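## Task

Pick up the printed block on the desk, set it on the closet shelf that is second counting up from the floor, then close the closet doors completely. The robot must not topple or finish leaning, or the task fails. Anything that stays in place only because the robot is holding it at the end does not count.

## Robot and tools

ROBOT. A TidyBot++: a 0.54 m long, 0.50 m wide, 0.38 m tall base on four powered casters, carrying one seven-joint arm with a two-finger gripper. The arm's shoulder sits 0.12 m ahead of the base centre, 0.68 m up. Cameras: base_camera (fixed on the base) and wrist_camera (looks along the hand). The arm begins folded, hand down, poking up to 0.08 m beyond the base front; the elbow may then be up to 1.15 m high.

FRAMES. Base frame: origin on the floor below the base centre, x forward, y left, z up. hand_pose is reported in it: the point between the finger pads (link robotiq_pinch); its z axis runs out along the fingers, its y axis is the line the pads close along. Odometry frame is the base frame as it was when the scene started. Heading is positive to the left, -3.142 to 3.142. base_tilt is in degrees, positive when leaning forward or right; both tilt and odometry carry a fixed bias of about 1 degree plus noise, and odometry drifts a few cm and degrees over many moves and counts wheel slip as motion.

execute_actions. Arguments: "actions", a list holding one action or none (none just reports state and images), and optional "cameras" (list of base_camera, wrist_camera or all; omitted/null/["all"] gives both, [] gives none). One action may contain:
- "base": exactly one key, a relative move from where the base last reported itself: translate_m (metres, forward positive, -2 to 2), strafe_m (metres, left positive, -2 to 2) or rotate_rad (radians, counter-clockwise from above positive, -6.3 to 6.3).
- "joints": absolute targets by name, in radians: joint_1_rad (any angle; turns the whole arm about vertical, positive clockwise from above, opposite to heading), joint_2_rad shoulder -2.249 to 2.249, joint_3_rad any angle, joint_4_rad elbow -2.579 to 2.579, joint_5_rad any angle, joint_6_rad wrist -2.099 to 2.099, joint_7_rad any angle (hand roll; hand down, positive is counter-clockwise from above, at 1.57 the fingers part toward the robot's left and right). gripper_pos is a scale 0 (open, pad gap about 85 mm) to 1 (closed); gap is roughly 85 x (1 - gripper_pos) mm. "Any angle" joints go the short way, so give steps under half a turn to go further. Done tolerance: ±0.039 for joints 1-4, ±0.056 for 5-7, ±0.03 gripper.
- "speeds": top speed caps for this action only: translate_m and strafe_m 0.05 to 0.5 m/s, rotate_rad 0.1 to 1.57 rad/s (defaults are the maxima). A base move needing over 8.667 s is refused; no action runs beyond 15 s.
Base and joints start together. Unnamed joints may keep pushing toward earlier targets. Unknown keys or out-of-range numbers refuse the call with no motion. If a result reports a stop, later motion calls in the same reply are skipped.

ARM GEOMETRY. With joint_1_rad 0, joint_3_rad 3.14, joint_5_rad 0 (near the start pose) the arm stays in the base's x-z plane. Angles from vertical (forward positive): upper arm (0.42 m) = joint_2; forearm (0.31 m) = joint_2 - joint_4; hand (0.31 m to hand point) = joint_2 - joint_4 - joint_6. Forward reach from the shoulder is the sum of length x sin(angle), height the sum of length x cos(angle). A downward hand reaches at most about 0.94 m above the floor, and only near the base. Closed fingertips stick out about 20 mm past the hand point.

OTHER TOOLS. wait: "seconds" 0 to 10, commands nothing, returns state and images. zoom_image: "camera" (base_camera or wrist_camera) and "region" [x0, y0, x1, y1] in pixels of that camera's latest full image, top-left origin, at most 504 x 504. read_manual: optional "section", only "licences"; no motion. finished_scene: "scene" (1 or 2) ends that scene irreversibly and reports success; the goal must hold afterwards. A reply without a tool call ends everything.

RESULT LINES. base_status / joint_status per motion: "done" (for the base only means wheels turned the commanded amount, slip included), "off_target" (resting away from target, maybe still pushing), "contact_stop" or "time_out" (target dropped, holding in place). A blocked base can show "done" far short of its goal. "joint command not followed" with a "cause:" line means a self-collision check withheld the arm targets (gripper still acts); joints say "not_followed" and may be retried each action. on_its_own lists uncommanded motion. motor_effort gives percent of max per motor, bracket = peak; readings are biased and noisy. "ARM HIT" flags the arm striking the base or itself (nothing prevents arm-base contact). Gripper at 1: "done" means empty or very thin; "off_target" means something is held at that reading. "Motor temperatures" lists arm joints in joint_positions order; MOTOR HOT appears from 60 °C; at 75 °C an OVER-TEMPERATURE FAULT lets the arm sink and keys report "limit_stop_at_motor_heat" (resend targets). A "pictures" line names the cameras in image order.

CAUTIONS. Joint friction leaves errors of a cm or two (more when stretched out); to correct, send each joint its last command plus (desired minus read). hand_pose may itself be off; trust the images. Held loads make the arm sag; never command a joint to its current reading while carrying. Torque fault: a sensor reaching 104.5 N m (joints 1-4) or 51.3 N m (5-7) halts the arm and gripper for 10 s; warnings come at 56.7 / 29.4. The robot can tip if the arm snags above about 0.8 m while driving, or if a raised hand is pushed or pulled sideways; retracting the arm or backing away rights it. Blocked motors keep pushing harder; avoid drops, slams and hard shoves. Occasionally loose objects get nudged by something else. The robot holds its last command while you think.

Each tool is called after "Call:" as name([rows], argument=value, ...), one row to a line, values as JSON.

## Session

Call:
execute_actions(actions=[])

Scene clock: 0.00 s.
Motor temperatures (°C, as the motors report them): [34 31 26 31 33 33 45]
base_odometry: x=+0.000 y=+0.000 heading=+0.000 (m, m, rad; odometry frame)
base_tilt: forward=+1.1 right=+0.4 (deg)
base_status: not commanded
joint_positions: joint_1_rad=+0.027 joint_2_rad=-0.386 joint_3_rad=+3.172 joint_4_rad=-2.525 joint_5_rad=-0.039 joint_6_rad=-0.909 joint_7_rad=+1.608 gripper_pos=+0.000
joint_status: not commanded
motor_effort: joint_1_rad=+0 joint_2_rad=+0 joint_3_rad=+1 joint_4_rad=+15 joint_5_rad=+0 joint_6_rad=+1 joint_7_rad=+1 (%)
hand_pose: x=+0.2553 y=+0.0045 z=+0.5928 quat_wxyz=(-0.019, +0.998, -0.021, +0.047) (m; base frame)
pictures: base_camera, wrist_camera
Images, in order (width x height): base_camera 644x364, wrist_camera 644x476.

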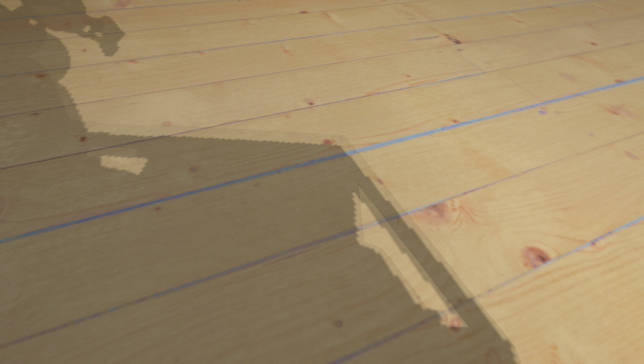

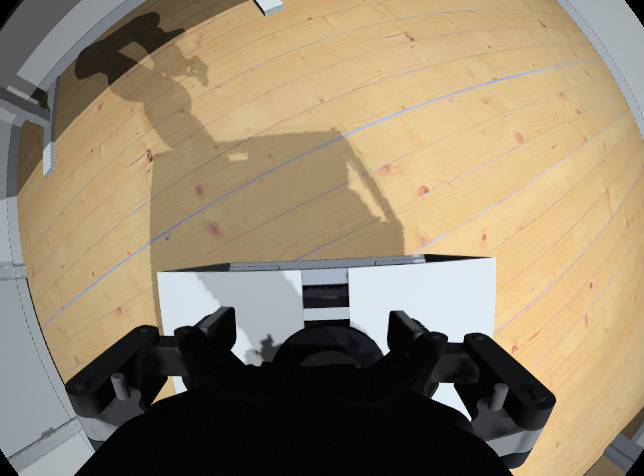

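Raise the wrist camera to look out.

Call:
execute_actions([
  {"joints":{"joint_6_rad":0.35}},
], cameras=["wrist_camera"])

Call:
execute_actions([
  {"joints":{"joint_1_rad":-1.5}},
], cameras=["wrist_camera"])

Scene clock: 6.07 s.
Motor temperatures (°C, as the motors report them): [34 31 26 31 33 33 45]
base_odometry: x=+0.000 y=+0.000 heading=+0.000 (m, m, rad; odometry frame)
base_tilt: forward=+1.1 right=+0.4 (deg)
base_status: not commanded
joint_positions: joint_1_rad=+0.027 joint_2_rad=-0.386 joint_3_rad=+3.172 joint_4_rad=-2.524 joint_5_rad=-0.039 joint_6_rad=+0.330 joint_7_rad=+1.608 gripper_pos=+0.000
joint_status: all done
motor_effort: joint_1_rad=+0(0) joint_2_rad=-5(4) joint_3_rad=+0(0) joint_4_rad=+19(19) joint_5_rad=+1(1) joint_6_rad=+8(8) joint_7_rad=+1(1) (%)
hand_pose: x=+0.5278 y=-0.0267 z=+0.8293 quat_wxyz=(+0.017, +0.786, -0.029, +0.618) (m; base frame)
pictures: wrist_camera
Images, in order (width x height): wrist_camera 644x476.

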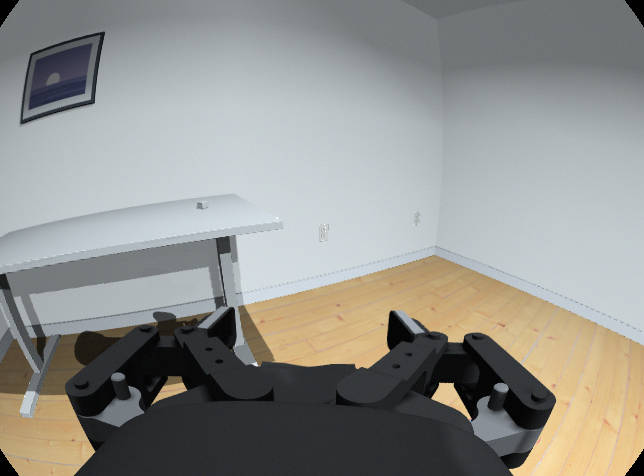

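Scene clock: 8.83 s.
Motor temperatures (°C, as the motors report them): [34 31 26 31 33 33 45]
base_odometry: x=+0.000 y=+0.000 heading=+0.000 (m, m, rad; odometry frame)
base_tilt: forward=+1.1 right=+0.4 (deg)
base_status: not commanded
joint_positions: joint_1_rad=-1.476 joint_2_rad=-0.386 joint_3_rad=+3.172 joint_4_rad=-2.524 joint_5_rad=-0.039 joint_6_rad=+0.330 joint_7_rad=+1.608 gripper_pos=+0.000
joint_status: all done
motor_effort: joint_1_rad=+0(1) joint_2_rad=-5(5) joint_3_rad=+0(1) joint_4_rad=+18(18) joint_5_rad=+1(1) joint_6_rad=+8(8) joint_7_rad=+1(2) (%)
hand_pose: x=+0.1733 y=+0.4060 z=+0.8293 quat_wxyz=(-0.409, +0.594, +0.515, +0.463) (m; base frame)
pictures: wrist_camera
Images, in order (width x height): wrist_camera 644x476.

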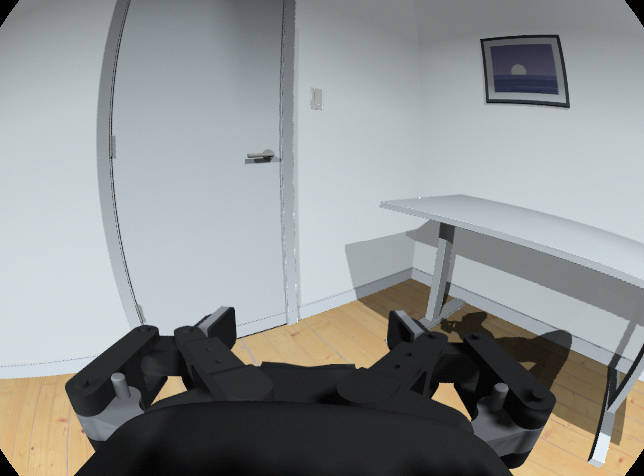

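Call:
execute_actions([
  {"joints":{"joint_1_rad":-3.3}},
], cameras=["wrist_camera"])

Call:
execute_actions([
  {"joints":{"joint_1_rad":-4.8}},
], cameras=["wrist_camera"])

Scene clock: 15.37 s.
Motor temperatures (°C, as the motors report them): [34 31 26 31 33 33 45]
base_odometry: x=+0.000 y=+0.000 heading=+0.000 (m, m, rad; odometry frame)
base_tilt: forward=+1.1 right=+0.4 (deg)
base_status: not commanded
joint_positions: joint_1_rad=-3.276 joint_2_rad=-0.386 joint_3_rad=+3.172 joint_4_rad=-2.524 joint_5_rad=-0.039 joint_6_rad=+0.330 joint_7_rad=+1.608 gripper_pos=+0.000
joint_status: all done
motor_effort: joint_1_rad=+0(1) joint_2_rad=-5(5) joint_3_rad=+0(1) joint_4_rad=+18(18) joint_5_rad=+1(1) joint_6_rad=+8(8) joint_7_rad=+1(1) (%)
hand_pose: x=-0.2888 y=-0.0393 z=+0.8293 quat_wxyz=(-0.617, -0.034, +0.785, -0.032) (m; base frame)
pictures: wrist_camera
Images, in order (width x height): wrist_camera 644x476.

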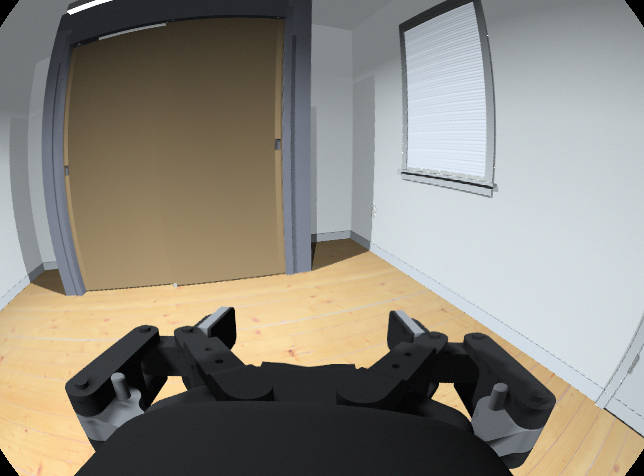

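Scene clock: 18.10 s.
Motor temperatures (°C, as the motors report them): [34 31 26 31 33 33 45]
base_odometry: x=+0.000 y=+0.000 heading=+0.000 (m, m, rad; odometry frame)
base_tilt: forward=+1.1 right=+0.4 (deg)
base_status: not commanded
joint_positions: joint_1_rad=-4.776 joint_2_rad=-0.386 joint_3_rad=+3.172 joint_4_rad=-2.524 joint_5_rad=-0.039 joint_6_rad=+0.330 joint_7_rad=+1.608 gripper_pos=+0.000
joint_status: all done
motor_effort: joint_1_rad=+0(0) joint_2_rad=-5(4) joint_3_rad=+0(1) joint_4_rad=+18(18) joint_5_rad=+1(1) joint_6_rad=+8(8) joint_7_rad=+1(1) (%)
hand_pose: x=+0.1294 y=-0.4095 z=+0.8293 quat_wxyz=(-0.429, -0.560, +0.551, -0.444) (m; base frame)
pictures: wrist_camera
Images, in order (width x height): wrist_camera 644x476.

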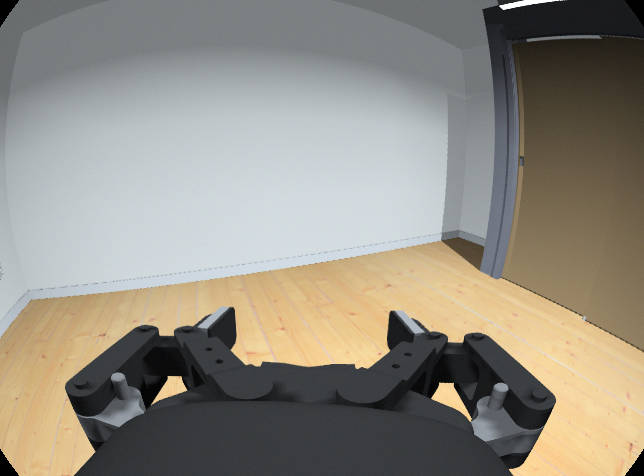

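Call:
execute_actions([
  {"base":{"rotate_rad":-2.81},"joints":{"joint_1_rad":0,"joint_6_rad":0.55}},
], cameras=[])

Call:
execute_actions([
  {"base":{"translate_m":1.0}},
])

Scene clock: 28.40 s.
Motor temperatures (°C, as the motors report them): [34 31 26 32 33 33 45]
base_odometry: x=+0.000 y=+0.000 heading=-2.809 (m, m, rad; odometry frame)
base_tilt: forward=+1.1 right=+0.4 (deg)
base_status: done
joint_positions: joint_1_rad=-6.257 joint_2_rad=-0.386 joint_3_rad=+3.172 joint_4_rad=-2.524 joint_5_rad=-0.039 joint_6_rad=+0.507 joint_7_rad=+1.608 gripper_pos=+0.000
joint_status: all done
motor_effort: joint_1_rad=+0(1) joint_2_rad=-5(6) joint_3_rad=+0(1) joint_4_rad=+19(19) joint_5_rad=+1(1) joint_6_rad=+8(8) joint_7_rad=+1(1) (%)
hand_pose: x=+0.5358 y=-0.0294 z=+0.8836 quat_wxyz=(-0.022, -0.728, +0.029, -0.685) (m; base frame)
pictures: none
No camera images: the call's "cameras" was empty. Leave "cameras" out to get every camera's image.

Scene clock: 31.77 s.
Motor temperatures (°C, as the motors report them): [34 31 26 32 33 33 45]
base_odometry: x=-0.946 y=-0.325 heading=-2.810 (m, m, rad; odometry frame)
base_tilt: forward=+1.1 right=+0.4 (deg)
base_status: done
joint_positions: joint_1_rad=-6.257 joint_2_rad=-0.386 joint_3_rad=+3.172 joint_4_rad=-2.524 joint_5_rad=-0.039 joint_6_rad=+0.509 joint_7_rad=+1.608 gripper_pos=+0.000
joint_status: not commanded
motor_effort: joint_1_rad=+0(0) joint_2_rad=-5(7) joint_3_rad=+0(1) joint_4_rad=+18(19) joint_5_rad=+1(1) joint_6_rad=+8(8) joint_7_rad=+1(1) (%)
hand_pose: x=+0.5359 y=-0.0293 z=+0.8843 quat_wxyz=(-0.022, -0.727, +0.029, -0.685) (m; base frame)
pictures: base_camera, wrist_camera
Images, in order (width x height): base_camera 644x364, wrist_camera 644x476.

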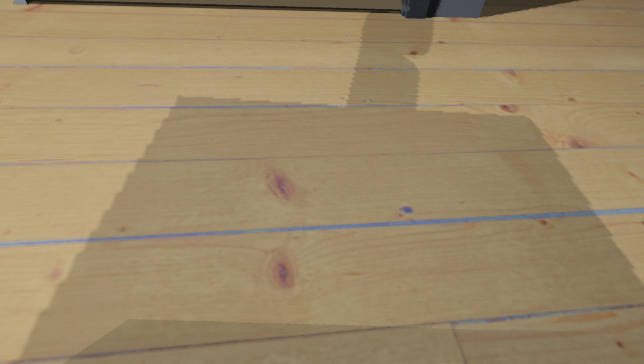

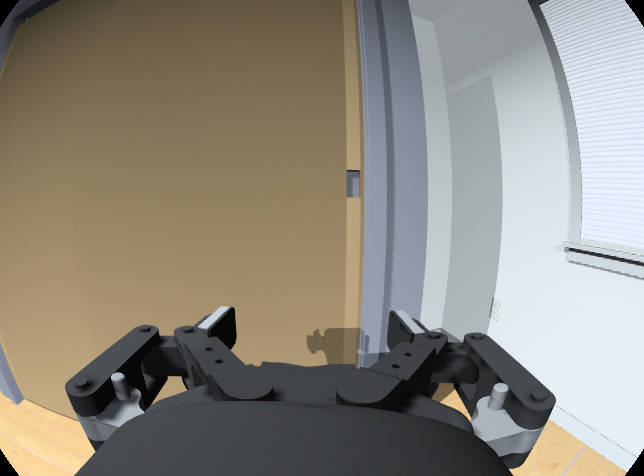

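Call:
execute_actions([
  {"base":{"strafe_m":-0.08},"joints":{"joint_2_rad":-0.1,"joint_4_rad":-1.79,"joint_6_rad":0.14,"gripper_pos":1}},
], cameras=["wrist_camera"])

Call:
execute_actions([
  {"base":{"translate_m":0.2}},
])

Scene clock: 43.07 s.
Motor temperatures (°C, as the motors report them): [34 31 26 32 33 33 45]
base_odometry: x=-0.972 y=-0.249 heading=-2.810 (m, m, rad; odometry frame)
base_tilt: forward=+1.1 right=+0.4 (deg)
base_status: done
joint_positions: joint_1_rad=-6.258 joint_2_rad=-0.120 joint_3_rad=+3.172 joint_4_rad=-1.799 joint_5_rad=-0.039 joint_6_rad=+0.184 joint_7_rad=+1.608 gripper_pos=+0.999
joint_status: all done
motor_effort: joint_1_rad=+0(1) joint_2_rad=-17(18) joint_3_rad=+0(2) joint_4_rad=+21(20) joint_5_rad=+1(1) joint_6_rad=+8(8) joint_7_rad=+1(1) (%)
hand_pose: x=+0.6910 y=-0.0341 z=+1.0891 quat_wxyz=(-0.021, -0.680, +0.023, -0.733) (m; base frame)
pictures: wrist_camera
Images, in order (width x height): wrist_camera 644x476.

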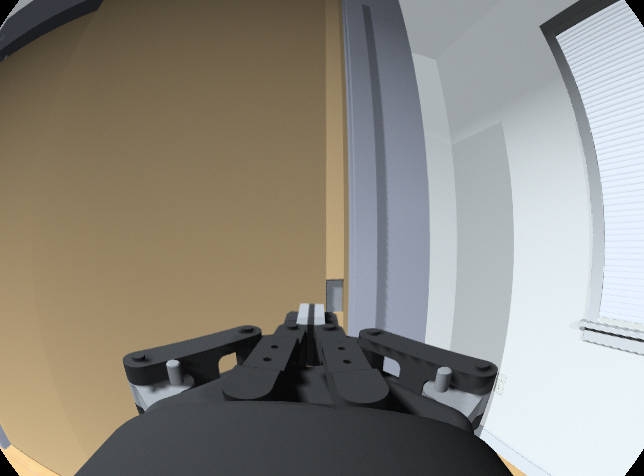

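Scene clock: 44.70 s.
Motor temperatures (°C, as the motors report them): [34 31 26 32 33 33 45]
base_odometry: x=-1.161 y=-0.314 heading=-2.810 (m, m, rad; odometry frame)
base_tilt: forward=+1.1 right=+0.4 (deg)
base_status: done
joint_positions: joint_1_rad=-6.258 joint_2_rad=-0.103 joint_3_rad=+3.172 joint_4_rad=-1.797 joint_5_rad=-0.039 joint_6_rad=+0.181 joint_7_rad=+1.608 gripper_pos=+0.999
joint_status: not commanded
motor_effort: joint_1_rad=+0(0) joint_2_rad=-18(21) joint_3_rad=+0(1) joint_4_rad=+21(22) joint_5_rad=+1(1) joint_6_rad=+8(9) joint_7_rad=+1(1) (%)
hand_pose: x=+0.6977 y=-0.0342 z=+1.0797 quat_wxyz=(-0.021, -0.686, +0.023, -0.727) (m; base frame)
pictures: base_camera, wrist_camera
Images, in order (width x height): base_camera 644x364, wrist_camera 644x476.

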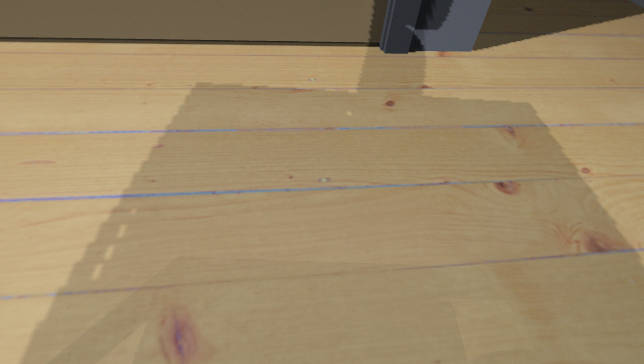

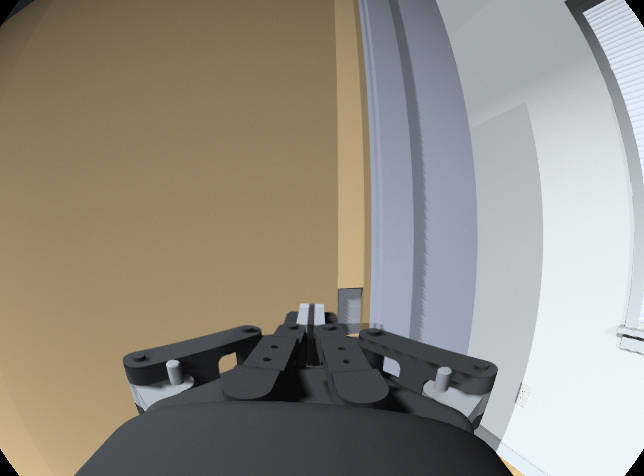

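Call:
execute_actions([
  {"base":{"strafe_m":0.14},"joints":{"joint_1_rad":0.33,"joint_4_rad":-1.88,"joint_6_rad":0.17}},
], cameras=[])

Call:
execute_actions([
  {"base":{"translate_m":0.2}},
])

Scene clock: 52.43 s.
Motor temperatures (°C, as the motors report them): [34 31 26 32 33 33 45]
base_odometry: x=-1.116 y=-0.447 heading=-2.810 (m, m, rad; odometry frame)
base_tilt: forward=+1.1 right=+0.4 (deg)
base_status: done
joint_positions: joint_1_rad=-5.977 joint_2_rad=-0.103 joint_3_rad=+3.172 joint_4_rad=-1.869 joint_5_rad=-0.039 joint_6_rad=+0.181 joint_7_rad=+1.608 gripper_pos=+0.999
joint_status: all done
motor_effort: joint_1_rad=+0(3) joint_2_rad=-18(19) joint_3_rad=+0(3) joint_4_rad=+21(21) joint_5_rad=+1(1) joint_6_rad=+8(8) joint_7_rad=+1(1) (%)
hand_pose: x=+0.6626 y=-0.1923 z=+1.0348 quat_wxyz=(-0.118, -0.702, +0.123, -0.692) (m; base frame)
pictures: none
No camera images: the call's "cameras" was empty. Leave "cameras" out to get every camera's image.

Scene clock: 54.07 s.
Motor temperatures (°C, as the motors report them): [34 31 26 32 33 33 45]
base_odometry: x=-1.305 y=-0.512 heading=-2.810 (m, m, rad; odometry frame)
base_tilt: forward=+1.1 right=+0.4 (deg)
base_status: done
joint_positions: joint_1_rad=-5.976 joint_2_rad=-0.098 joint_3_rad=+3.172 joint_4_rad=-1.871 joint_5_rad=-0.039 joint_6_rad=+0.181 joint_7_rad=+1.608 gripper_pos=+0.999
joint_status: not commanded
motor_effort: joint_1_rad=+0(1) joint_2_rad=-18(22) joint_3_rad=+0(1) joint_4_rad=+20(22) joint_5_rad=+1(1) joint_6_rad=+8(9) joint_7_rad=+1(1) (%)
hand_pose: x=+0.6639 y=-0.1935 z=+1.0309 quat_wxyz=(-0.118, -0.704, +0.124, -0.689) (m; base frame)
pictures: base_camera, wrist_camera
Images, in order (width x height): base_camera 644x364, wrist_camera 644x476.

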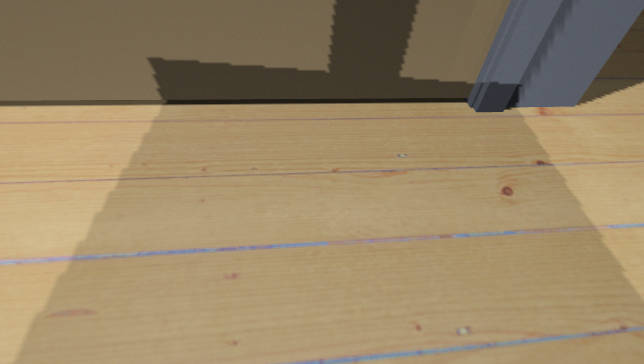

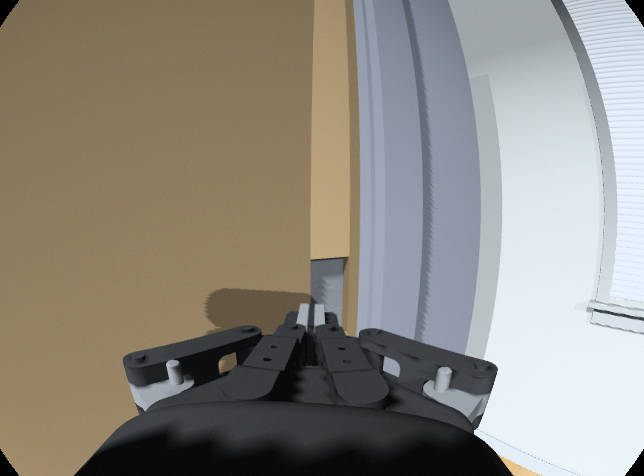

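Call:
execute_actions([
  {"base":{"strafe_m":-0.05},"joints":{"joint_4_rad":-1.91}},
], cameras=[])

Call:
execute_actions([
  {"base":{"translate_m":0.08},"speeds":{"translate_m":0.08}},
], cameras=["wrist_camera"])

Scene clock: 59.77 s.
Motor temperatures (°C, as the motors report them): [34 31 26 32 33 33 45]
base_odometry: x=-1.322 y=-0.465 heading=-2.809 (m, m, rad; odometry frame)
base_tilt: forward=+1.1 right=+0.4 (deg)
base_status: done
joint_positions: joint_1_rad=-5.970 joint_2_rad=-0.098 joint_3_rad=+3.173 joint_4_rad=-1.904 joint_5_rad=-0.039 joint_6_rad=+0.181 joint_7_rad=+1.608 gripper_pos=+0.999
joint_status: all done
motor_effort: joint_1_rad=+0(2) joint_2_rad=-18(20) joint_3_rad=+0(2) joint_4_rad=+20(22) joint_5_rad=+1(1) joint_6_rad=+8(9) joint_7_rad=+1(1) (%)
hand_pose: x=+0.6603 y=-0.1960 z=+1.0105 quat_wxyz=(-0.119, -0.715, +0.128, -0.677) (m; base frame)
pictures: none
No camera images: the call's "cameras" was empty. Leave "cameras" out to get every camera's image.

Scene clock: 61.30 s.
Motor temperatures (°C, as the motors report them): [34 31 26 32 33 33 45]
base_odometry: x=-1.398 y=-0.491 heading=-2.810 (m, m, rad; odometry frame)
base_tilt: forward=+1.1 right=+0.4 (deg)
base_status: done
joint_positions: joint_1_rad=-5.970 joint_2_rad=-0.099 joint_3_rad=+3.173 joint_4_rad=-1.904 joint_5_rad=-0.039 joint_6_rad=+0.181 joint_7_rad=+1.608 gripper_pos=+0.999
joint_status: not commanded
motor_effort: joint_1_rad=+0(1) joint_2_rad=-17(21) joint_3_rad=+0(1) joint_4_rad=+20(21) joint_5_rad=+1(1) joint_6_rad=+8(9) joint_7_rad=+1(1) (%)
hand_pose: x=+0.6601 y=-0.1960 z=+1.0106 quat_wxyz=(-0.119, -0.715, +0.128, -0.677) (m; base frame)
pictures: wrist_camera
Images, in order (width x height): wrist_camera 644x476.

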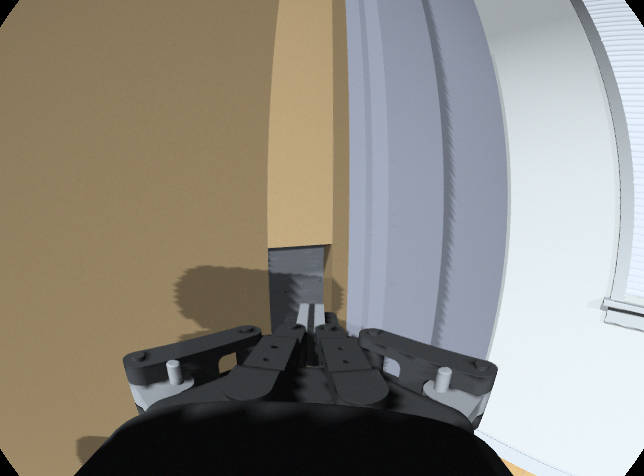

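Call:
execute_actions([
  {"base":{"translate_m":0.045},"speeds":{"translate_m":0.05}},
], cameras=["wrist_camera"])

Call:
execute_actions([
  {"base":{"strafe_m":0.1},"speeds":{"strafe_m":0.05}},
])

Scene clock: 65.57 s.
Motor temperatures (°C, as the motors report them): [34 31 26 32 33 33 45]
base_odometry: x=-1.440 y=-0.505 heading=-2.810 (m, m, rad; odometry frame)
base_tilt: forward=+1.1 right=+0.4 (deg)
base_status: done
joint_positions: joint_1_rad=-5.950 joint_2_rad=-0.151 joint_3_rad=+3.183 joint_4_rad=-1.945 joint_5_rad=-0.039 joint_6_rad=+0.180 joint_7_rad=+1.608 gripper_pos=+0.999
joint_status: not commanded
motor_effort: joint_1_rad=-3(6) joint_2_rad=-6(19) joint_3_rad=-3(6) joint_4_rad=+27(31) joint_5_rad=+2(2) joint_6_rad=+12(14) joint_7_rad=+1(1) (%)
hand_pose: x=+0.6345 y=-0.2056 z=+1.0146 quat_wxyz=(-0.128, -0.709, +0.140, -0.679) (m; base frame)
pictures: wrist_camera
Images, in order (width x height): wrist_camera 644x476.

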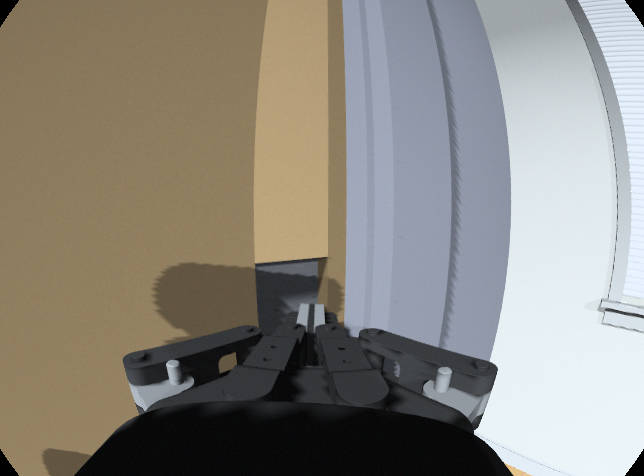

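Scene clock: 68.07 s.
Motor temperatures (°C, as the motors report them): [34 31 26 32 33 33 45]
base_odometry: x=-1.408 y=-0.600 heading=-2.810 (m, m, rad; odometry frame)
base_tilt: forward=+1.1 right=+0.5 (deg)
base_status: done
joint_positions: joint_1_rad=-5.912 joint_2_rad=-0.119 joint_3_rad=+3.220 joint_4_rad=-1.915 joint_5_rad=-0.039 joint_6_rad=+0.180 joint_7_rad=+1.608 gripper_pos=+0.999
joint_status: not commanded
motor_effort: joint_1_rad=-8(12) joint_2_rad=-16(18) joint_3_rad=-8(13) joint_4_rad=+21(28) joint_5_rad=+3(3) joint_6_rad=+8(12) joint_7_rad=+1(1) (%)
hand_pose: x=+0.6294 y=-0.2504 z=+1.0152 quat_wxyz=(-0.152, -0.704, +0.167, -0.674) (m; base frame)
pictures: base_camera, wrist_camera
Images, in order (width x height): base_camera 644x364, wrist_camera 644x476.

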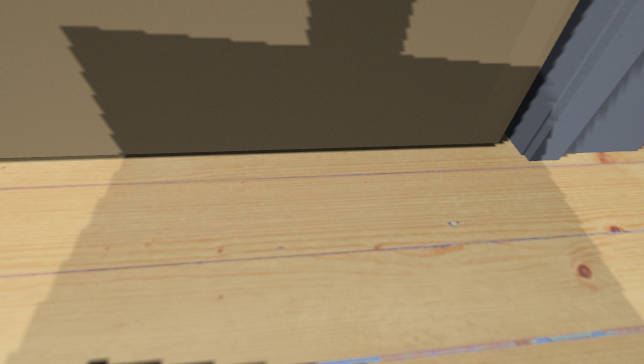

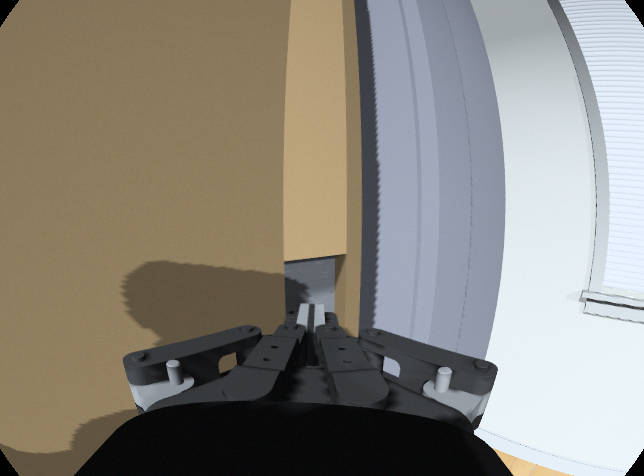

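Call:
execute_actions([
  {"base":{"strafe_m":0.25},"speeds":{"strafe_m":0.08},"joints":{"joint_2_rad":-0.05}},
])

Scene clock: 74.07 s.
Motor temperatures (°C, as the motors report them): [34 31 26 32 33 33 45]
base_odometry: x=-1.326 y=-0.837 heading=-2.810 (m, m, rad; odometry frame)
base_tilt: forward=+1.1 right=+0.4 (deg)
base_status: done
joint_positions: joint_1_rad=-5.863 joint_2_rad=-0.095 joint_3_rad=+3.269 joint_4_rad=-1.906 joint_5_rad=-0.039 joint_6_rad=+0.180 joint_7_rad=+1.608 gripper_pos=+0.999
joint_status: joint_2_rad off_target (ended at -0.095, target -0.050)
motor_effort: joint_1_rad=-19(21) joint_2_rad=-8(18) joint_3_rad=-19(22) joint_4_rad=+21(22) joint_5_rad=+4(4) joint_6_rad=+7(8) joint_7_rad=+1(1) (%)
hand_pose: x=+0.6100 y=-0.3046 z=+1.0069 quat_wxyz=(-0.183, -0.699, +0.204, -0.660) (m; base frame)
pictures: base_camera, wrist_camera
Images, in order (width x height): base_camera 644x364, wrist_camera 644x476.

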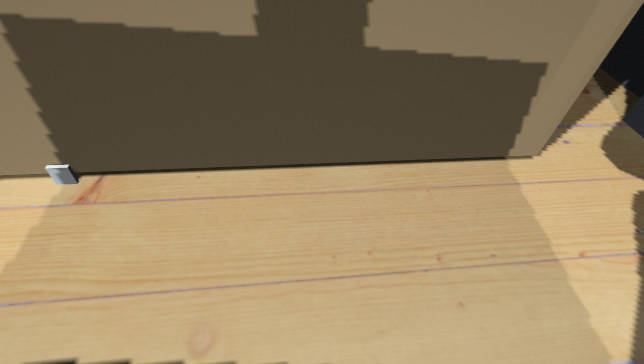

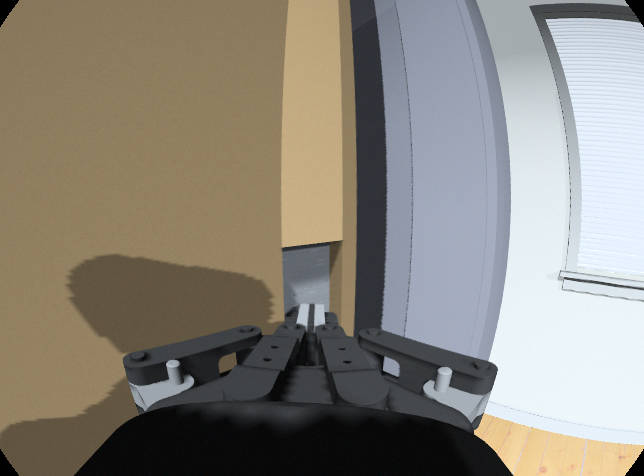

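Call:
execute_actions([
  {"base":{"strafe_m":0.3},"speeds":{"strafe_m":0.08},"joints":{"joint_2_rad":-0.09}},
])

Call:
execute_actions([
  {"base":{"strafe_m":-0.09},"speeds":{"strafe_m":0.1}},
], cameras=[])

Call:
execute_actions([
  {"base":{"translate_m":-0.4}},
], cameras=[])

Call:
execute_actions([
  {"base":{"strafe_m":-0.55},"joints":{"joint_1_rad":0,"joint_2_rad":-0.38,"joint_4_rad":-2.5,"joint_6_rad":0.2,"gripper_pos":0}},
])

Scene clock: 86.10 s.
Motor temperatures (°C, as the motors report them): [34 31 26 32 33 33 45]
base_odometry: x=-1.229 y=-1.120 heading=-2.810 (m, m, rad; odometry frame)
base_tilt: forward=+1.1 right=+0.5 (deg)
base_status: done
joint_positions: joint_1_rad=-5.825 joint_2_rad=-0.116 joint_3_rad=+3.307 joint_4_rad=-1.924 joint_5_rad=-0.039 joint_6_rad=+0.180 joint_7_rad=+1.608 gripper_pos=+0.999
joint_status: all done
motor_effort: joint_1_rad=-23(28) joint_2_rad=-8(20) joint_3_rad=-24(29) joint_4_rad=+25(26) joint_5_rad=+5(5) joint_6_rad=+10(10) joint_7_rad=+1(1) (%)
hand_pose: x=+0.5780 y=-0.3382 z=+1.0071 quat_wxyz=(-0.205, -0.690, +0.232, -0.654) (m; base frame)
pictures: base_camera, wrist_camera
Images, in order (width x height): base_camera 644x364, wrist_camera 644x476.

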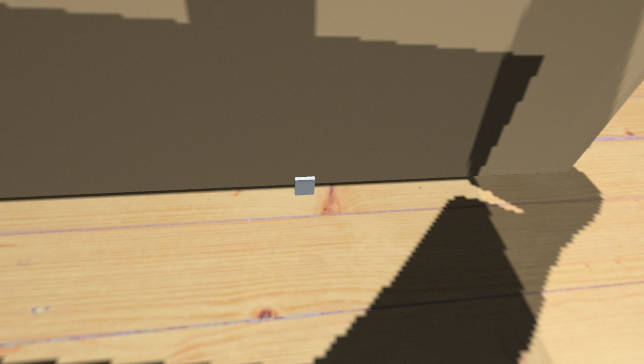

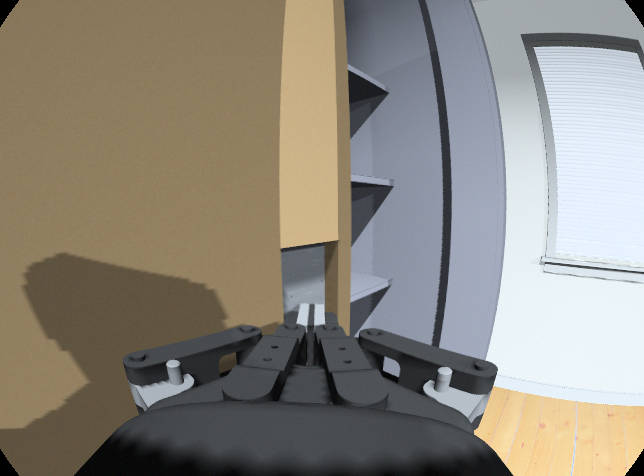

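Scene clock: 87.57 s.
Motor temperatures (°C, as the motors report them): [34 31 26 32 33 33 45]
base_odometry: x=-1.258 y=-1.035 heading=-2.811 (m, m, rad; odometry frame)
base_tilt: forward=+1.1 right=+0.4 (deg)
base_status: done
joint_positions: joint_1_rad=-5.854 joint_2_rad=-0.165 joint_3_rad=+3.266 joint_4_rad=-1.956 joint_5_rad=-0.039 joint_6_rad=+0.164 joint_7_rad=+1.608 gripper_pos=+0.999
joint_status: not commanded
motor_effort: joint_1_rad=-17(23) joint_2_rad=-1(9) joint_3_rad=-17(24) joint_4_rad=+28(37) joint_5_rad=+3(5) joint_6_rad=+12(18) joint_7_rad=+1(1) (%)
hand_pose: x=+0.5837 y=-0.2948 z=+1.0102 quat_wxyz=(-0.182, -0.697, +0.208, -0.662) (m; base frame)
pictures: none
No camera images: the call's "cameras" was empty. Leave "cameras" out to get every camera's image.

Scene clock: 89.73 s.
Motor temperatures (°C, as the motors report them): [34 31 26 32 33 33 45]
base_odometry: x=-0.880 y=-0.906 heading=-2.811 (m, m, rad; odometry frame)
base_tilt: forward=+1.1 right=+0.4 (deg)
base_status: done
joint_positions: joint_1_rad=-5.947 joint_2_rad=-0.093 joint_3_rad=+3.169 joint_4_rad=-1.910 joint_5_rad=-0.039 joint_6_rad=+0.164 joint_7_rad=+1.608 gripper_pos=+0.999
joint_status: not commanded
motor_effort: joint_1_rad=+0(17) joint_2_rad=-18(21) joint_3_rad=+0(17) joint_4_rad=+20(29) joint_5_rad=+1(4) joint_6_rad=+8(12) joint_7_rad=+1(1) (%)
hand_pose: x=+0.6572 y=-0.2063 z=+0.9985 quat_wxyz=(-0.123, -0.723, +0.137, -0.666) (m; base frame)
pictures: none
No camera images: the call's "cameras" was empty. Leave "cameras" out to get every camera's image.

Scene clock: 92.20 s.
Motor temperatures (°C, as the motors report them): [34 31 26 32 33 33 45]
base_odometry: x=-1.058 y=-0.385 heading=-2.812 (m, m, rad; odometry frame)
base_tilt: forward=+1.1 right=+0.4 (deg)
base_status: done
joint_positions: joint_1_rad=-6.257 joint_2_rad=-0.361 joint_3_rad=+3.169 joint_4_rad=-2.493 joint_5_rad=-0.039 joint_6_rad=+0.164 joint_7_rad=+1.608 gripper_pos=+0.000
joint_status: all done
motor_effort: joint_1_rad=+1(2) joint_2_rad=-5(19) joint_3_rad=+0(2) joint_4_rad=+18(21) joint_5_rad=+1(1) joint_6_rad=+8(8) joint_7_rad=+1(1) (%)
hand_pose: x=+0.5234 y=-0.0228 z=+0.7879 quat_wxyz=(-0.013, -0.832, +0.027, -0.553) (m; base frame)
pictures: base_camera, wrist_camera
Images, in order (width x height): base_camera 644x364, wrist_camera 644x476.

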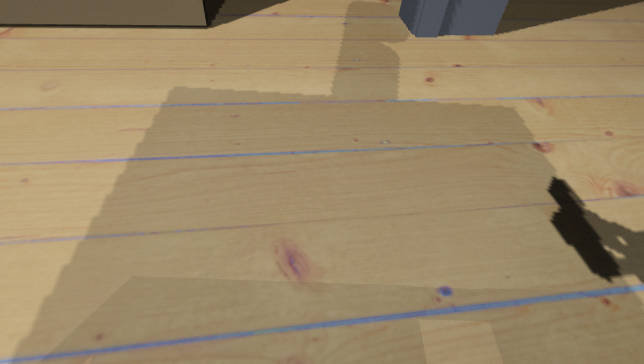

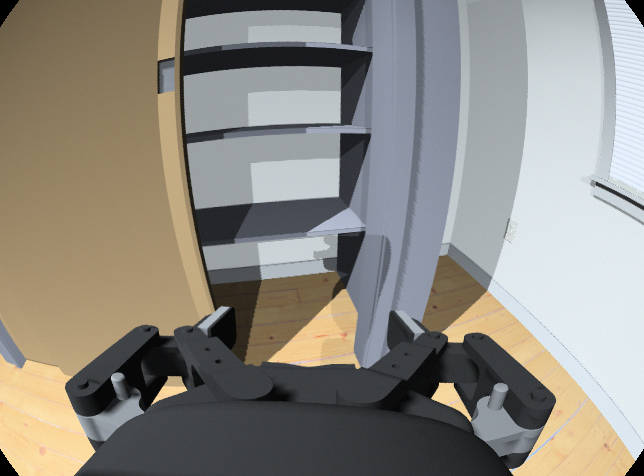

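Call:
execute_actions([
  {"base":{"rotate_rad":3.1}},
], cameras=[])

Call:
execute_actions([
  {"base":{"translate_m":1.75},"joints":{"joint_2_rad":-0.1,"joint_4_rad":-1.7,"joint_6_rad":-0.5,"joint_3_rad":3.14}},
])

Scene clock: 100.47 s.
Motor temperatures (°C, as the motors report them): [34 31 26 32 33 33 45]
base_odometry: x=-1.058 y=-0.385 heading=+0.288 (m, m, rad; odometry frame)
base_tilt: forward=+1.1 right=+0.4 (deg)
base_status: done
joint_positions: joint_1_rad=-6.261 joint_2_rad=-0.361 joint_3_rad=+3.169 joint_4_rad=-2.493 joint_5_rad=-0.039 joint_6_rad=+0.164 joint_7_rad=+1.608 gripper_pos=+0.000
joint_status: not commanded
motor_effort: joint_1_rad=+0(0) joint_2_rad=-5(6) joint_3_rad=+0(1) joint_4_rad=+18(19) joint_5_rad=+1(1) joint_6_rad=+8(8) joint_7_rad=+1(1) (%)
hand_pose: x=+0.5235 y=-0.0209 z=+0.7880 quat_wxyz=(-0.011, -0.832, +0.025, -0.554) (m; base frame)
pictures: none
No camera images: the call's "cameras" was empty. Leave "cameras" out to get every camera's image.

Scene clock: 105.33 s.
Motor temperatures (°C, as the motors report them): [34 31 26 32 33 33 45]
base_odometry: x=+0.620 y=+0.114 heading=+0.288 (m, m, rad; odometry frame)
base_tilt: forward=+1.1 right=+0.4 (deg)
base_status: done
joint_positions: joint_1_rad=-6.261 joint_2_rad=-0.109 joint_3_rad=+3.158 joint_4_rad=-1.708 joint_5_rad=-0.039 joint_6_rad=-0.458 joint_7_rad=+1.608 gripper_pos=+0.000
joint_status: all done
motor_effort: joint_1_rad=+0(0) joint_2_rad=-17(20) joint_3_rad=+1(0) joint_4_rad=+21(21) joint_5_rad=+1(1) joint_6_rad=+7(9) joint_7_rad=+1(1) (%)
hand_pose: x=+0.6627 y=-0.0143 z=+0.9462 quat_wxyz=(-0.002, -0.856, +0.012, -0.516) (m; base frame)
pictures: base_camera, wrist_camera
Images, in order (width x height): base_camera 644x364, wrist_camera 644x476.

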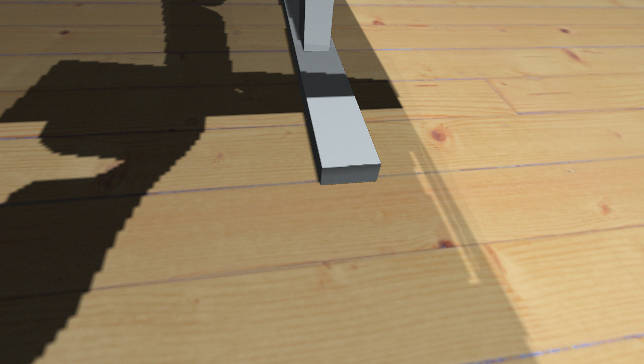

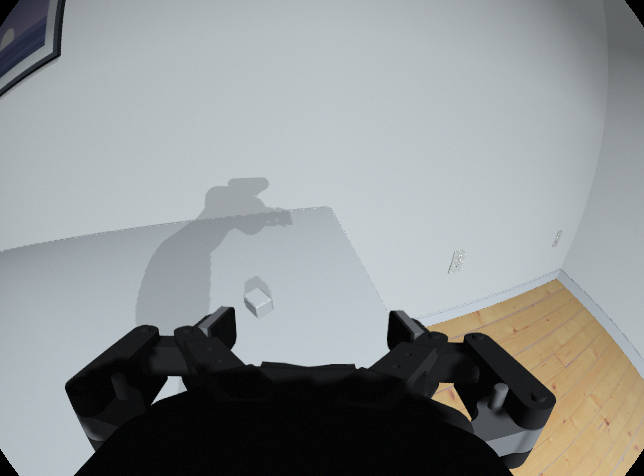

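Call:
execute_actions([
  {"base":{"strafe_m":0.11}},
], cameras=[])

Call:
execute_actions([
  {"base":{"translate_m":0.08},"joints":{"joint_2_rad":0.16,"joint_4_rad":-1.62,"joint_6_rad":-0.46}},
], cameras=["wrist_camera"])

Scene clock: 112.97 s.
Motor temperatures (°C, as the motors report them): [34 31 26 32 33 33 45]
base_odometry: x=+0.588 y=+0.220 heading=+0.288 (m, m, rad; odometry frame)
base_tilt: forward=+1.1 right=+0.4 (deg)
base_status: done
joint_positions: joint_1_rad=-6.267 joint_2_rad=-0.109 joint_3_rad=+3.146 joint_4_rad=-1.708 joint_5_rad=-0.039 joint_6_rad=-0.459 joint_7_rad=+1.608 gripper_pos=+0.000
joint_status: not commanded
motor_effort: joint_1_rad=+0(2) joint_2_rad=-17(18) joint_3_rad=+1(2) joint_4_rad=+20(20) joint_5_rad=+1(0) joint_6_rad=+7(7) joint_7_rad=+1(1) (%)
hand_pose: x=+0.6626 y=-0.0043 z=+0.9461 quat_wxyz=(+0.002, -0.856, +0.004, -0.516) (m; base frame)
pictures: none
No camera images: the call's "cameras" was empty. Leave "cameras" out to get every camera's image.

Scene clock: 114.50 s.
Motor temperatures (°C, as the motors report them): [34 31 26 32 33 33 45]
base_odometry: x=+0.665 y=+0.243 heading=+0.289 (m, m, rad; odometry frame)
base_tilt: forward=+1.1 right=+0.4 (deg)
base_status: done
joint_positions: joint_1_rad=-6.267 joint_2_rad=+0.165 joint_3_rad=+3.146 joint_4_rad=-1.630 joint_5_rad=-0.039 joint_6_rad=-0.459 joint_7_rad=+1.608 gripper_pos=+0.000
joint_status: all done
motor_effort: joint_1_rad=+0(1) joint_2_rad=-26(31) joint_3_rad=+0(1) joint_4_rad=+20(22) joint_5_rad=+1(0) joint_6_rad=+6(8) joint_7_rad=+1(1) (%)
hand_pose: x=+0.7360 y=-0.0055 z=+0.8303 quat_wxyz=(+0.003, -0.903, +0.004, -0.429) (m; base frame)
pictures: wrist_camera
Images, in order (width x height): wrist_camera 644x476.

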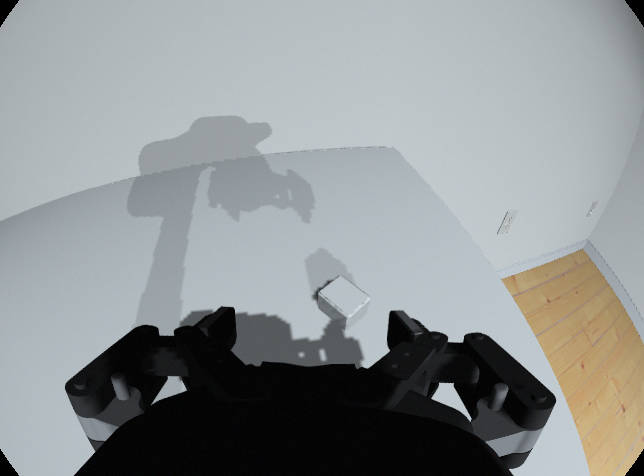

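Call:
execute_actions([
  {"base":{"strafe_m":-0.03}},
], cameras=[])

Call:
execute_actions([
  {"base":{"translate_m":0.045},"joints":{"joint_2_rad":0.22}},
], cameras=["wrist_camera"])

Scene clock: 122.23 s.
Motor temperatures (°C, as the motors report them): [34 31 26 32 33 33 45]
base_odometry: x=+0.674 y=+0.214 heading=+0.289 (m, m, rad; odometry frame)
base_tilt: forward=+1.1 right=+0.4 (deg)
base_status: done
joint_positions: joint_1_rad=-6.269 joint_2_rad=+0.165 joint_3_rad=+3.146 joint_4_rad=-1.630 joint_5_rad=-0.039 joint_6_rad=-0.459 joint_7_rad=+1.608 gripper_pos=+0.000
joint_status: not commanded
motor_effort: joint_1_rad=+0(3) joint_2_rad=-27(29) joint_3_rad=+0(1) joint_4_rad=+20(20) joint_5_rad=+1(0) joint_6_rad=+6(7) joint_7_rad=+1(1) (%)
hand_pose: x=+0.7361 y=-0.0043 z=+0.8304 quat_wxyz=(+0.003, -0.903, +0.004, -0.429) (m; base frame)
pictures: none
No camera images: the call's "cameras" was empty. Leave "cameras" out to get every camera's image.

Scene clock: 123.20 s.
Motor temperatures (°C, as the motors report them): [34 31 26 32 33 33 45]
base_odometry: x=+0.717 y=+0.227 heading=+0.289 (m, m, rad; odometry frame)
base_tilt: forward=+1.2 right=+0.4 (deg)
base_status: done
joint_positions: joint_1_rad=-6.269 joint_2_rad=+0.220 joint_3_rad=+3.146 joint_4_rad=-1.627 joint_5_rad=-0.039 joint_6_rad=-0.459 joint_7_rad=+1.608 gripper_pos=+0.000
joint_status: all done
motor_effort: joint_1_rad=+0(2) joint_2_rad=-28(32) joint_3_rad=+0(1) joint_4_rad=+19(21) joint_5_rad=+0(1) joint_6_rad=+6(7) joint_7_rad=+1(1) (%)
hand_pose: x=+0.7441 y=-0.0045 z=+0.7978 quat_wxyz=(+0.003, -0.914, +0.004, -0.406) (m; base frame)
pictures: wrist_camera
Images, in order (width x height): wrist_camera 644x476.

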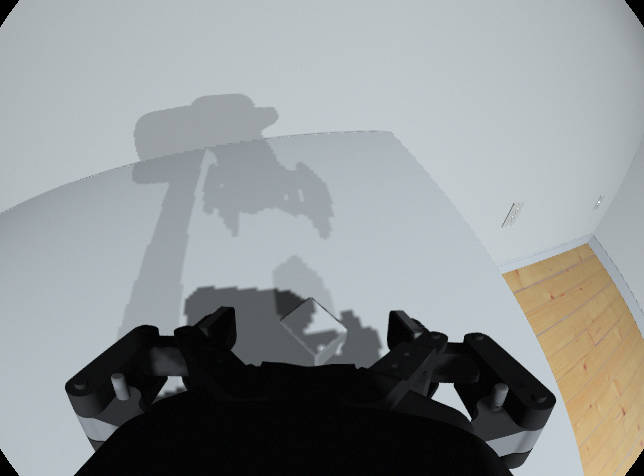

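Still beyond the tips; go lower.

Call:
execute_actions([
  {"base":{"translate_m":0.025},"joints":{"joint_2_rad":0.28}},
], cameras=["wrist_camera"])

Call:
execute_actions([
  {"joints":{"gripper_pos":1}},
], cameras=["wrist_camera"])

Scene clock: 127.57 s.
Motor temperatures (°C, as the motors report them): [34 31 26 32 33 33 45]
base_odometry: x=+0.742 y=+0.234 heading=+0.288 (m, m, rad; odometry frame)
base_tilt: forward=+1.1 right=+0.4 (deg)
base_status: done
joint_positions: joint_1_rad=-6.269 joint_2_rad=+0.277 joint_3_rad=+3.146 joint_4_rad=-1.624 joint_5_rad=-0.039 joint_6_rad=-0.459 joint_7_rad=+1.608 gripper_pos=+0.000
joint_status: all done
motor_effort: joint_1_rad=+0(1) joint_2_rad=-30(33) joint_3_rad=+0(1) joint_4_rad=+18(20) joint_5_rad=+1(0) joint_6_rad=+6(7) joint_7_rad=+1(1) (%)
hand_pose: x=+0.7509 y=-0.0046 z=+0.7637 quat_wxyz=(+0.004, -0.925, +0.004, -0.381) (m; base frame)
pictures: wrist_camera
Images, in order (width x height): wrist_camera 644x476.

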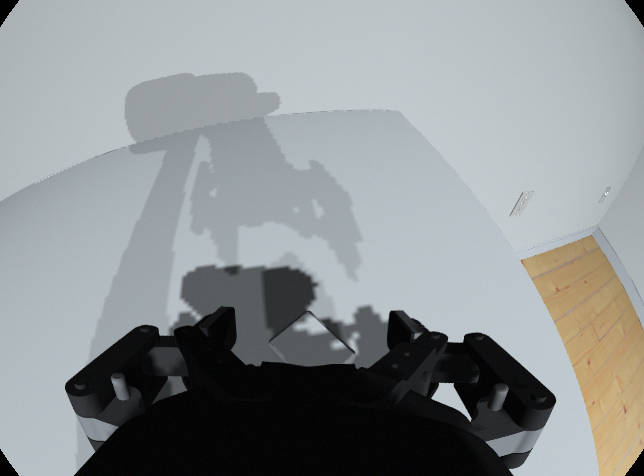

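Scene clock: 128.73 s.
Motor temperatures (°C, as the motors report them): [34 31 26 32 33 33 45]
base_odometry: x=+0.742 y=+0.234 heading=+0.288 (m, m, rad; odometry frame)
base_tilt: forward=+1.1 right=+0.4 (deg)
base_status: not commanded
joint_positions: joint_1_rad=-6.269 joint_2_rad=+0.273 joint_3_rad=+3.146 joint_4_rad=-1.618 joint_5_rad=-0.039 joint_6_rad=-0.459 joint_7_rad=+1.608 gripper_pos=+0.999
joint_status: all done
motor_effort: joint_1_rad=+0(1) joint_2_rad=-30(32) joint_3_rad=+0(1) joint_4_rad=+18(20) joint_5_rad=+1(0) joint_6_rad=+6(6) joint_7_rad=+1(1) (%)
hand_pose: x=+0.7524 y=-0.0046 z=+0.7693 quat_wxyz=(+0.004, -0.923, +0.004, -0.386) (m; base frame)
pictures: wrist_camera
Images, in order (width x height): wrist_camera 644x476.

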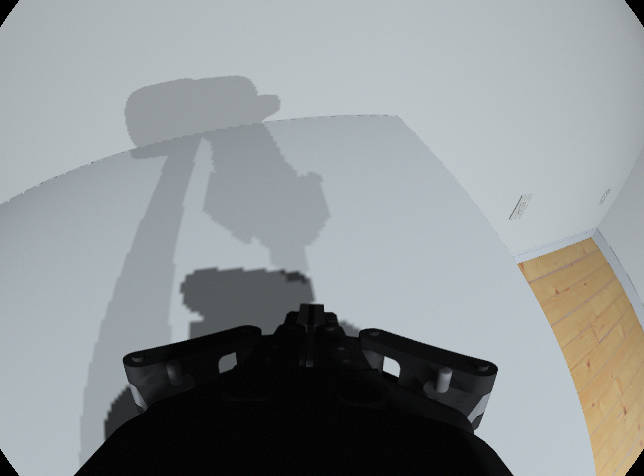

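Too far forward.

Call:
execute_actions([
  {"base":{"translate_m":-0.035},"joints":{"gripper_pos":0}},
], cameras=["wrist_camera"])

Scene clock: 132.50 s.
Motor temperatures (°C, as the motors report them): [34 31 26 32 33 33 45]
base_odometry: x=+0.708 y=+0.224 heading=+0.289 (m, m, rad; odometry frame)
base_tilt: forward=+1.1 right=+0.4 (deg)
base_status: done
joint_positions: joint_1_rad=-6.269 joint_2_rad=+0.274 joint_3_rad=+3.146 joint_4_rad=-1.618 joint_5_rad=-0.039 joint_6_rad=-0.459 joint_7_rad=+1.608 gripper_pos=+0.000
joint_status: all done
motor_effort: joint_1_rad=+0(2) joint_2_rad=-30(33) joint_3_rad=+0(1) joint_4_rad=+19(20) joint_5_rad=+0(0) joint_6_rad=+6(6) joint_7_rad=+1(1) (%)
hand_pose: x=+0.7523 y=-0.0046 z=+0.7688 quat_wxyz=(+0.004, -0.923, +0.004, -0.385) (m; base frame)
pictures: wrist_camera
Images, in order (width x height): wrist_camera 644x476.

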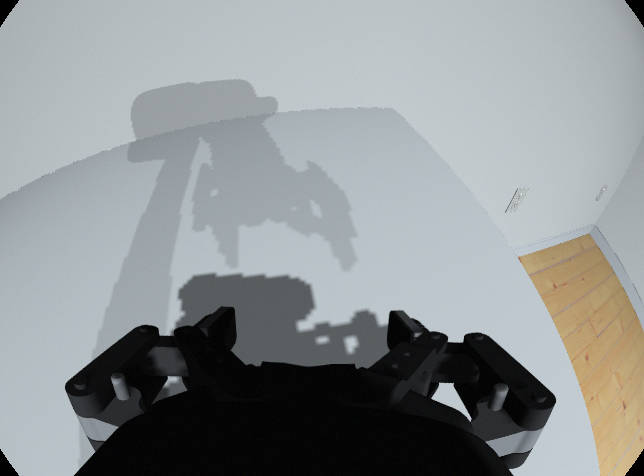

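Call:
execute_actions([
  {"base":{"translate_m":-0.06}},
], cameras=["wrist_camera"])

Scene clock: 136.37 s.
Motor temperatures (°C, as the motors report them): [34 31 26 32 33 33 45]
base_odometry: x=+0.650 y=+0.207 heading=+0.289 (m, m, rad; odometry frame)
base_tilt: forward=+1.1 right=+0.4 (deg)
base_status: done
joint_positions: joint_1_rad=-6.269 joint_2_rad=+0.274 joint_3_rad=+3.146 joint_4_rad=-1.618 joint_5_rad=-0.039 joint_6_rad=-0.459 joint_7_rad=+1.608 gripper_pos=+0.000
joint_status: not commanded
motor_effort: joint_1_rad=+0(2) joint_2_rad=-31(32) joint_3_rad=+0(1) joint_4_rad=+19(20) joint_5_rad=+1(1) joint_6_rad=+6(6) joint_7_rad=+1(1) (%)
hand_pose: x=+0.7524 y=-0.0045 z=+0.7682 quat_wxyz=(+0.004, -0.923, +0.004, -0.385) (m; base frame)
pictures: wrist_camera
Images, in order (width x height): wrist_camera 644x476.

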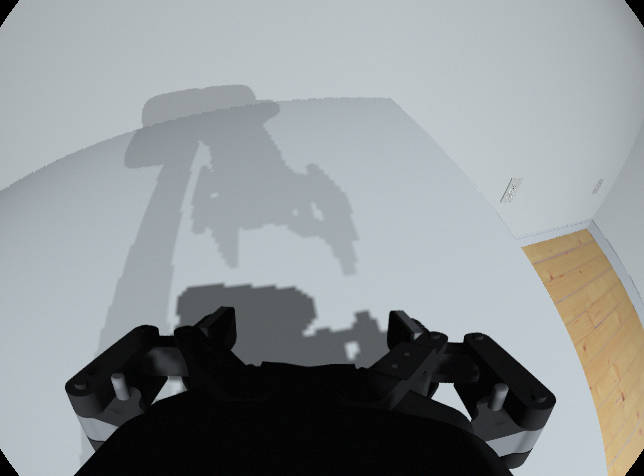

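Call:
execute_actions([
  {"base":{"translate_m":-0.12},"joints":{"joint_2_rad":0.16}},
])

Scene clock: 140.77 s.
Motor temperatures (°C, as the motors report them): [34 31 26 32 33 33 45]
base_odometry: x=+0.535 y=+0.172 heading=+0.289 (m, m, rad; odometry frame)
base_tilt: forward=+1.1 right=+0.5 (deg)
base_status: done
joint_positions: joint_1_rad=-6.269 joint_2_rad=+0.153 joint_3_rad=+3.146 joint_4_rad=-1.619 joint_5_rad=-0.039 joint_6_rad=-0.459 joint_7_rad=+1.608 gripper_pos=+0.000
joint_status: all done
motor_effort: joint_1_rad=+0(1) joint_2_rad=-26(34) joint_3_rad=+0(1) joint_4_rad=+19(20) joint_5_rad=+1(0) joint_6_rad=+6(7) joint_7_rad=+1(1) (%)
hand_pose: x=+0.7371 y=-0.0043 z=+0.8444 quat_wxyz=(+0.003, -0.898, +0.003, -0.440) (m; base frame)
pictures: base_camera, wrist_camera
Images, in order (width x height): base_camera 644x364, wrist_camera 644x476.

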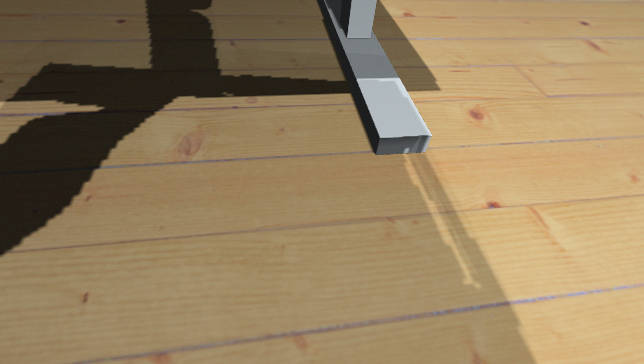

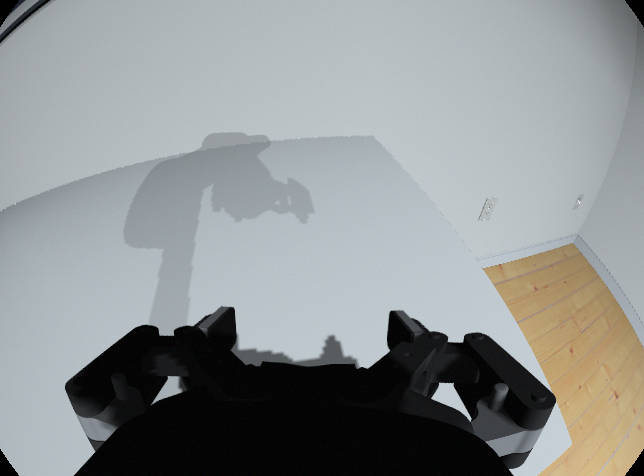

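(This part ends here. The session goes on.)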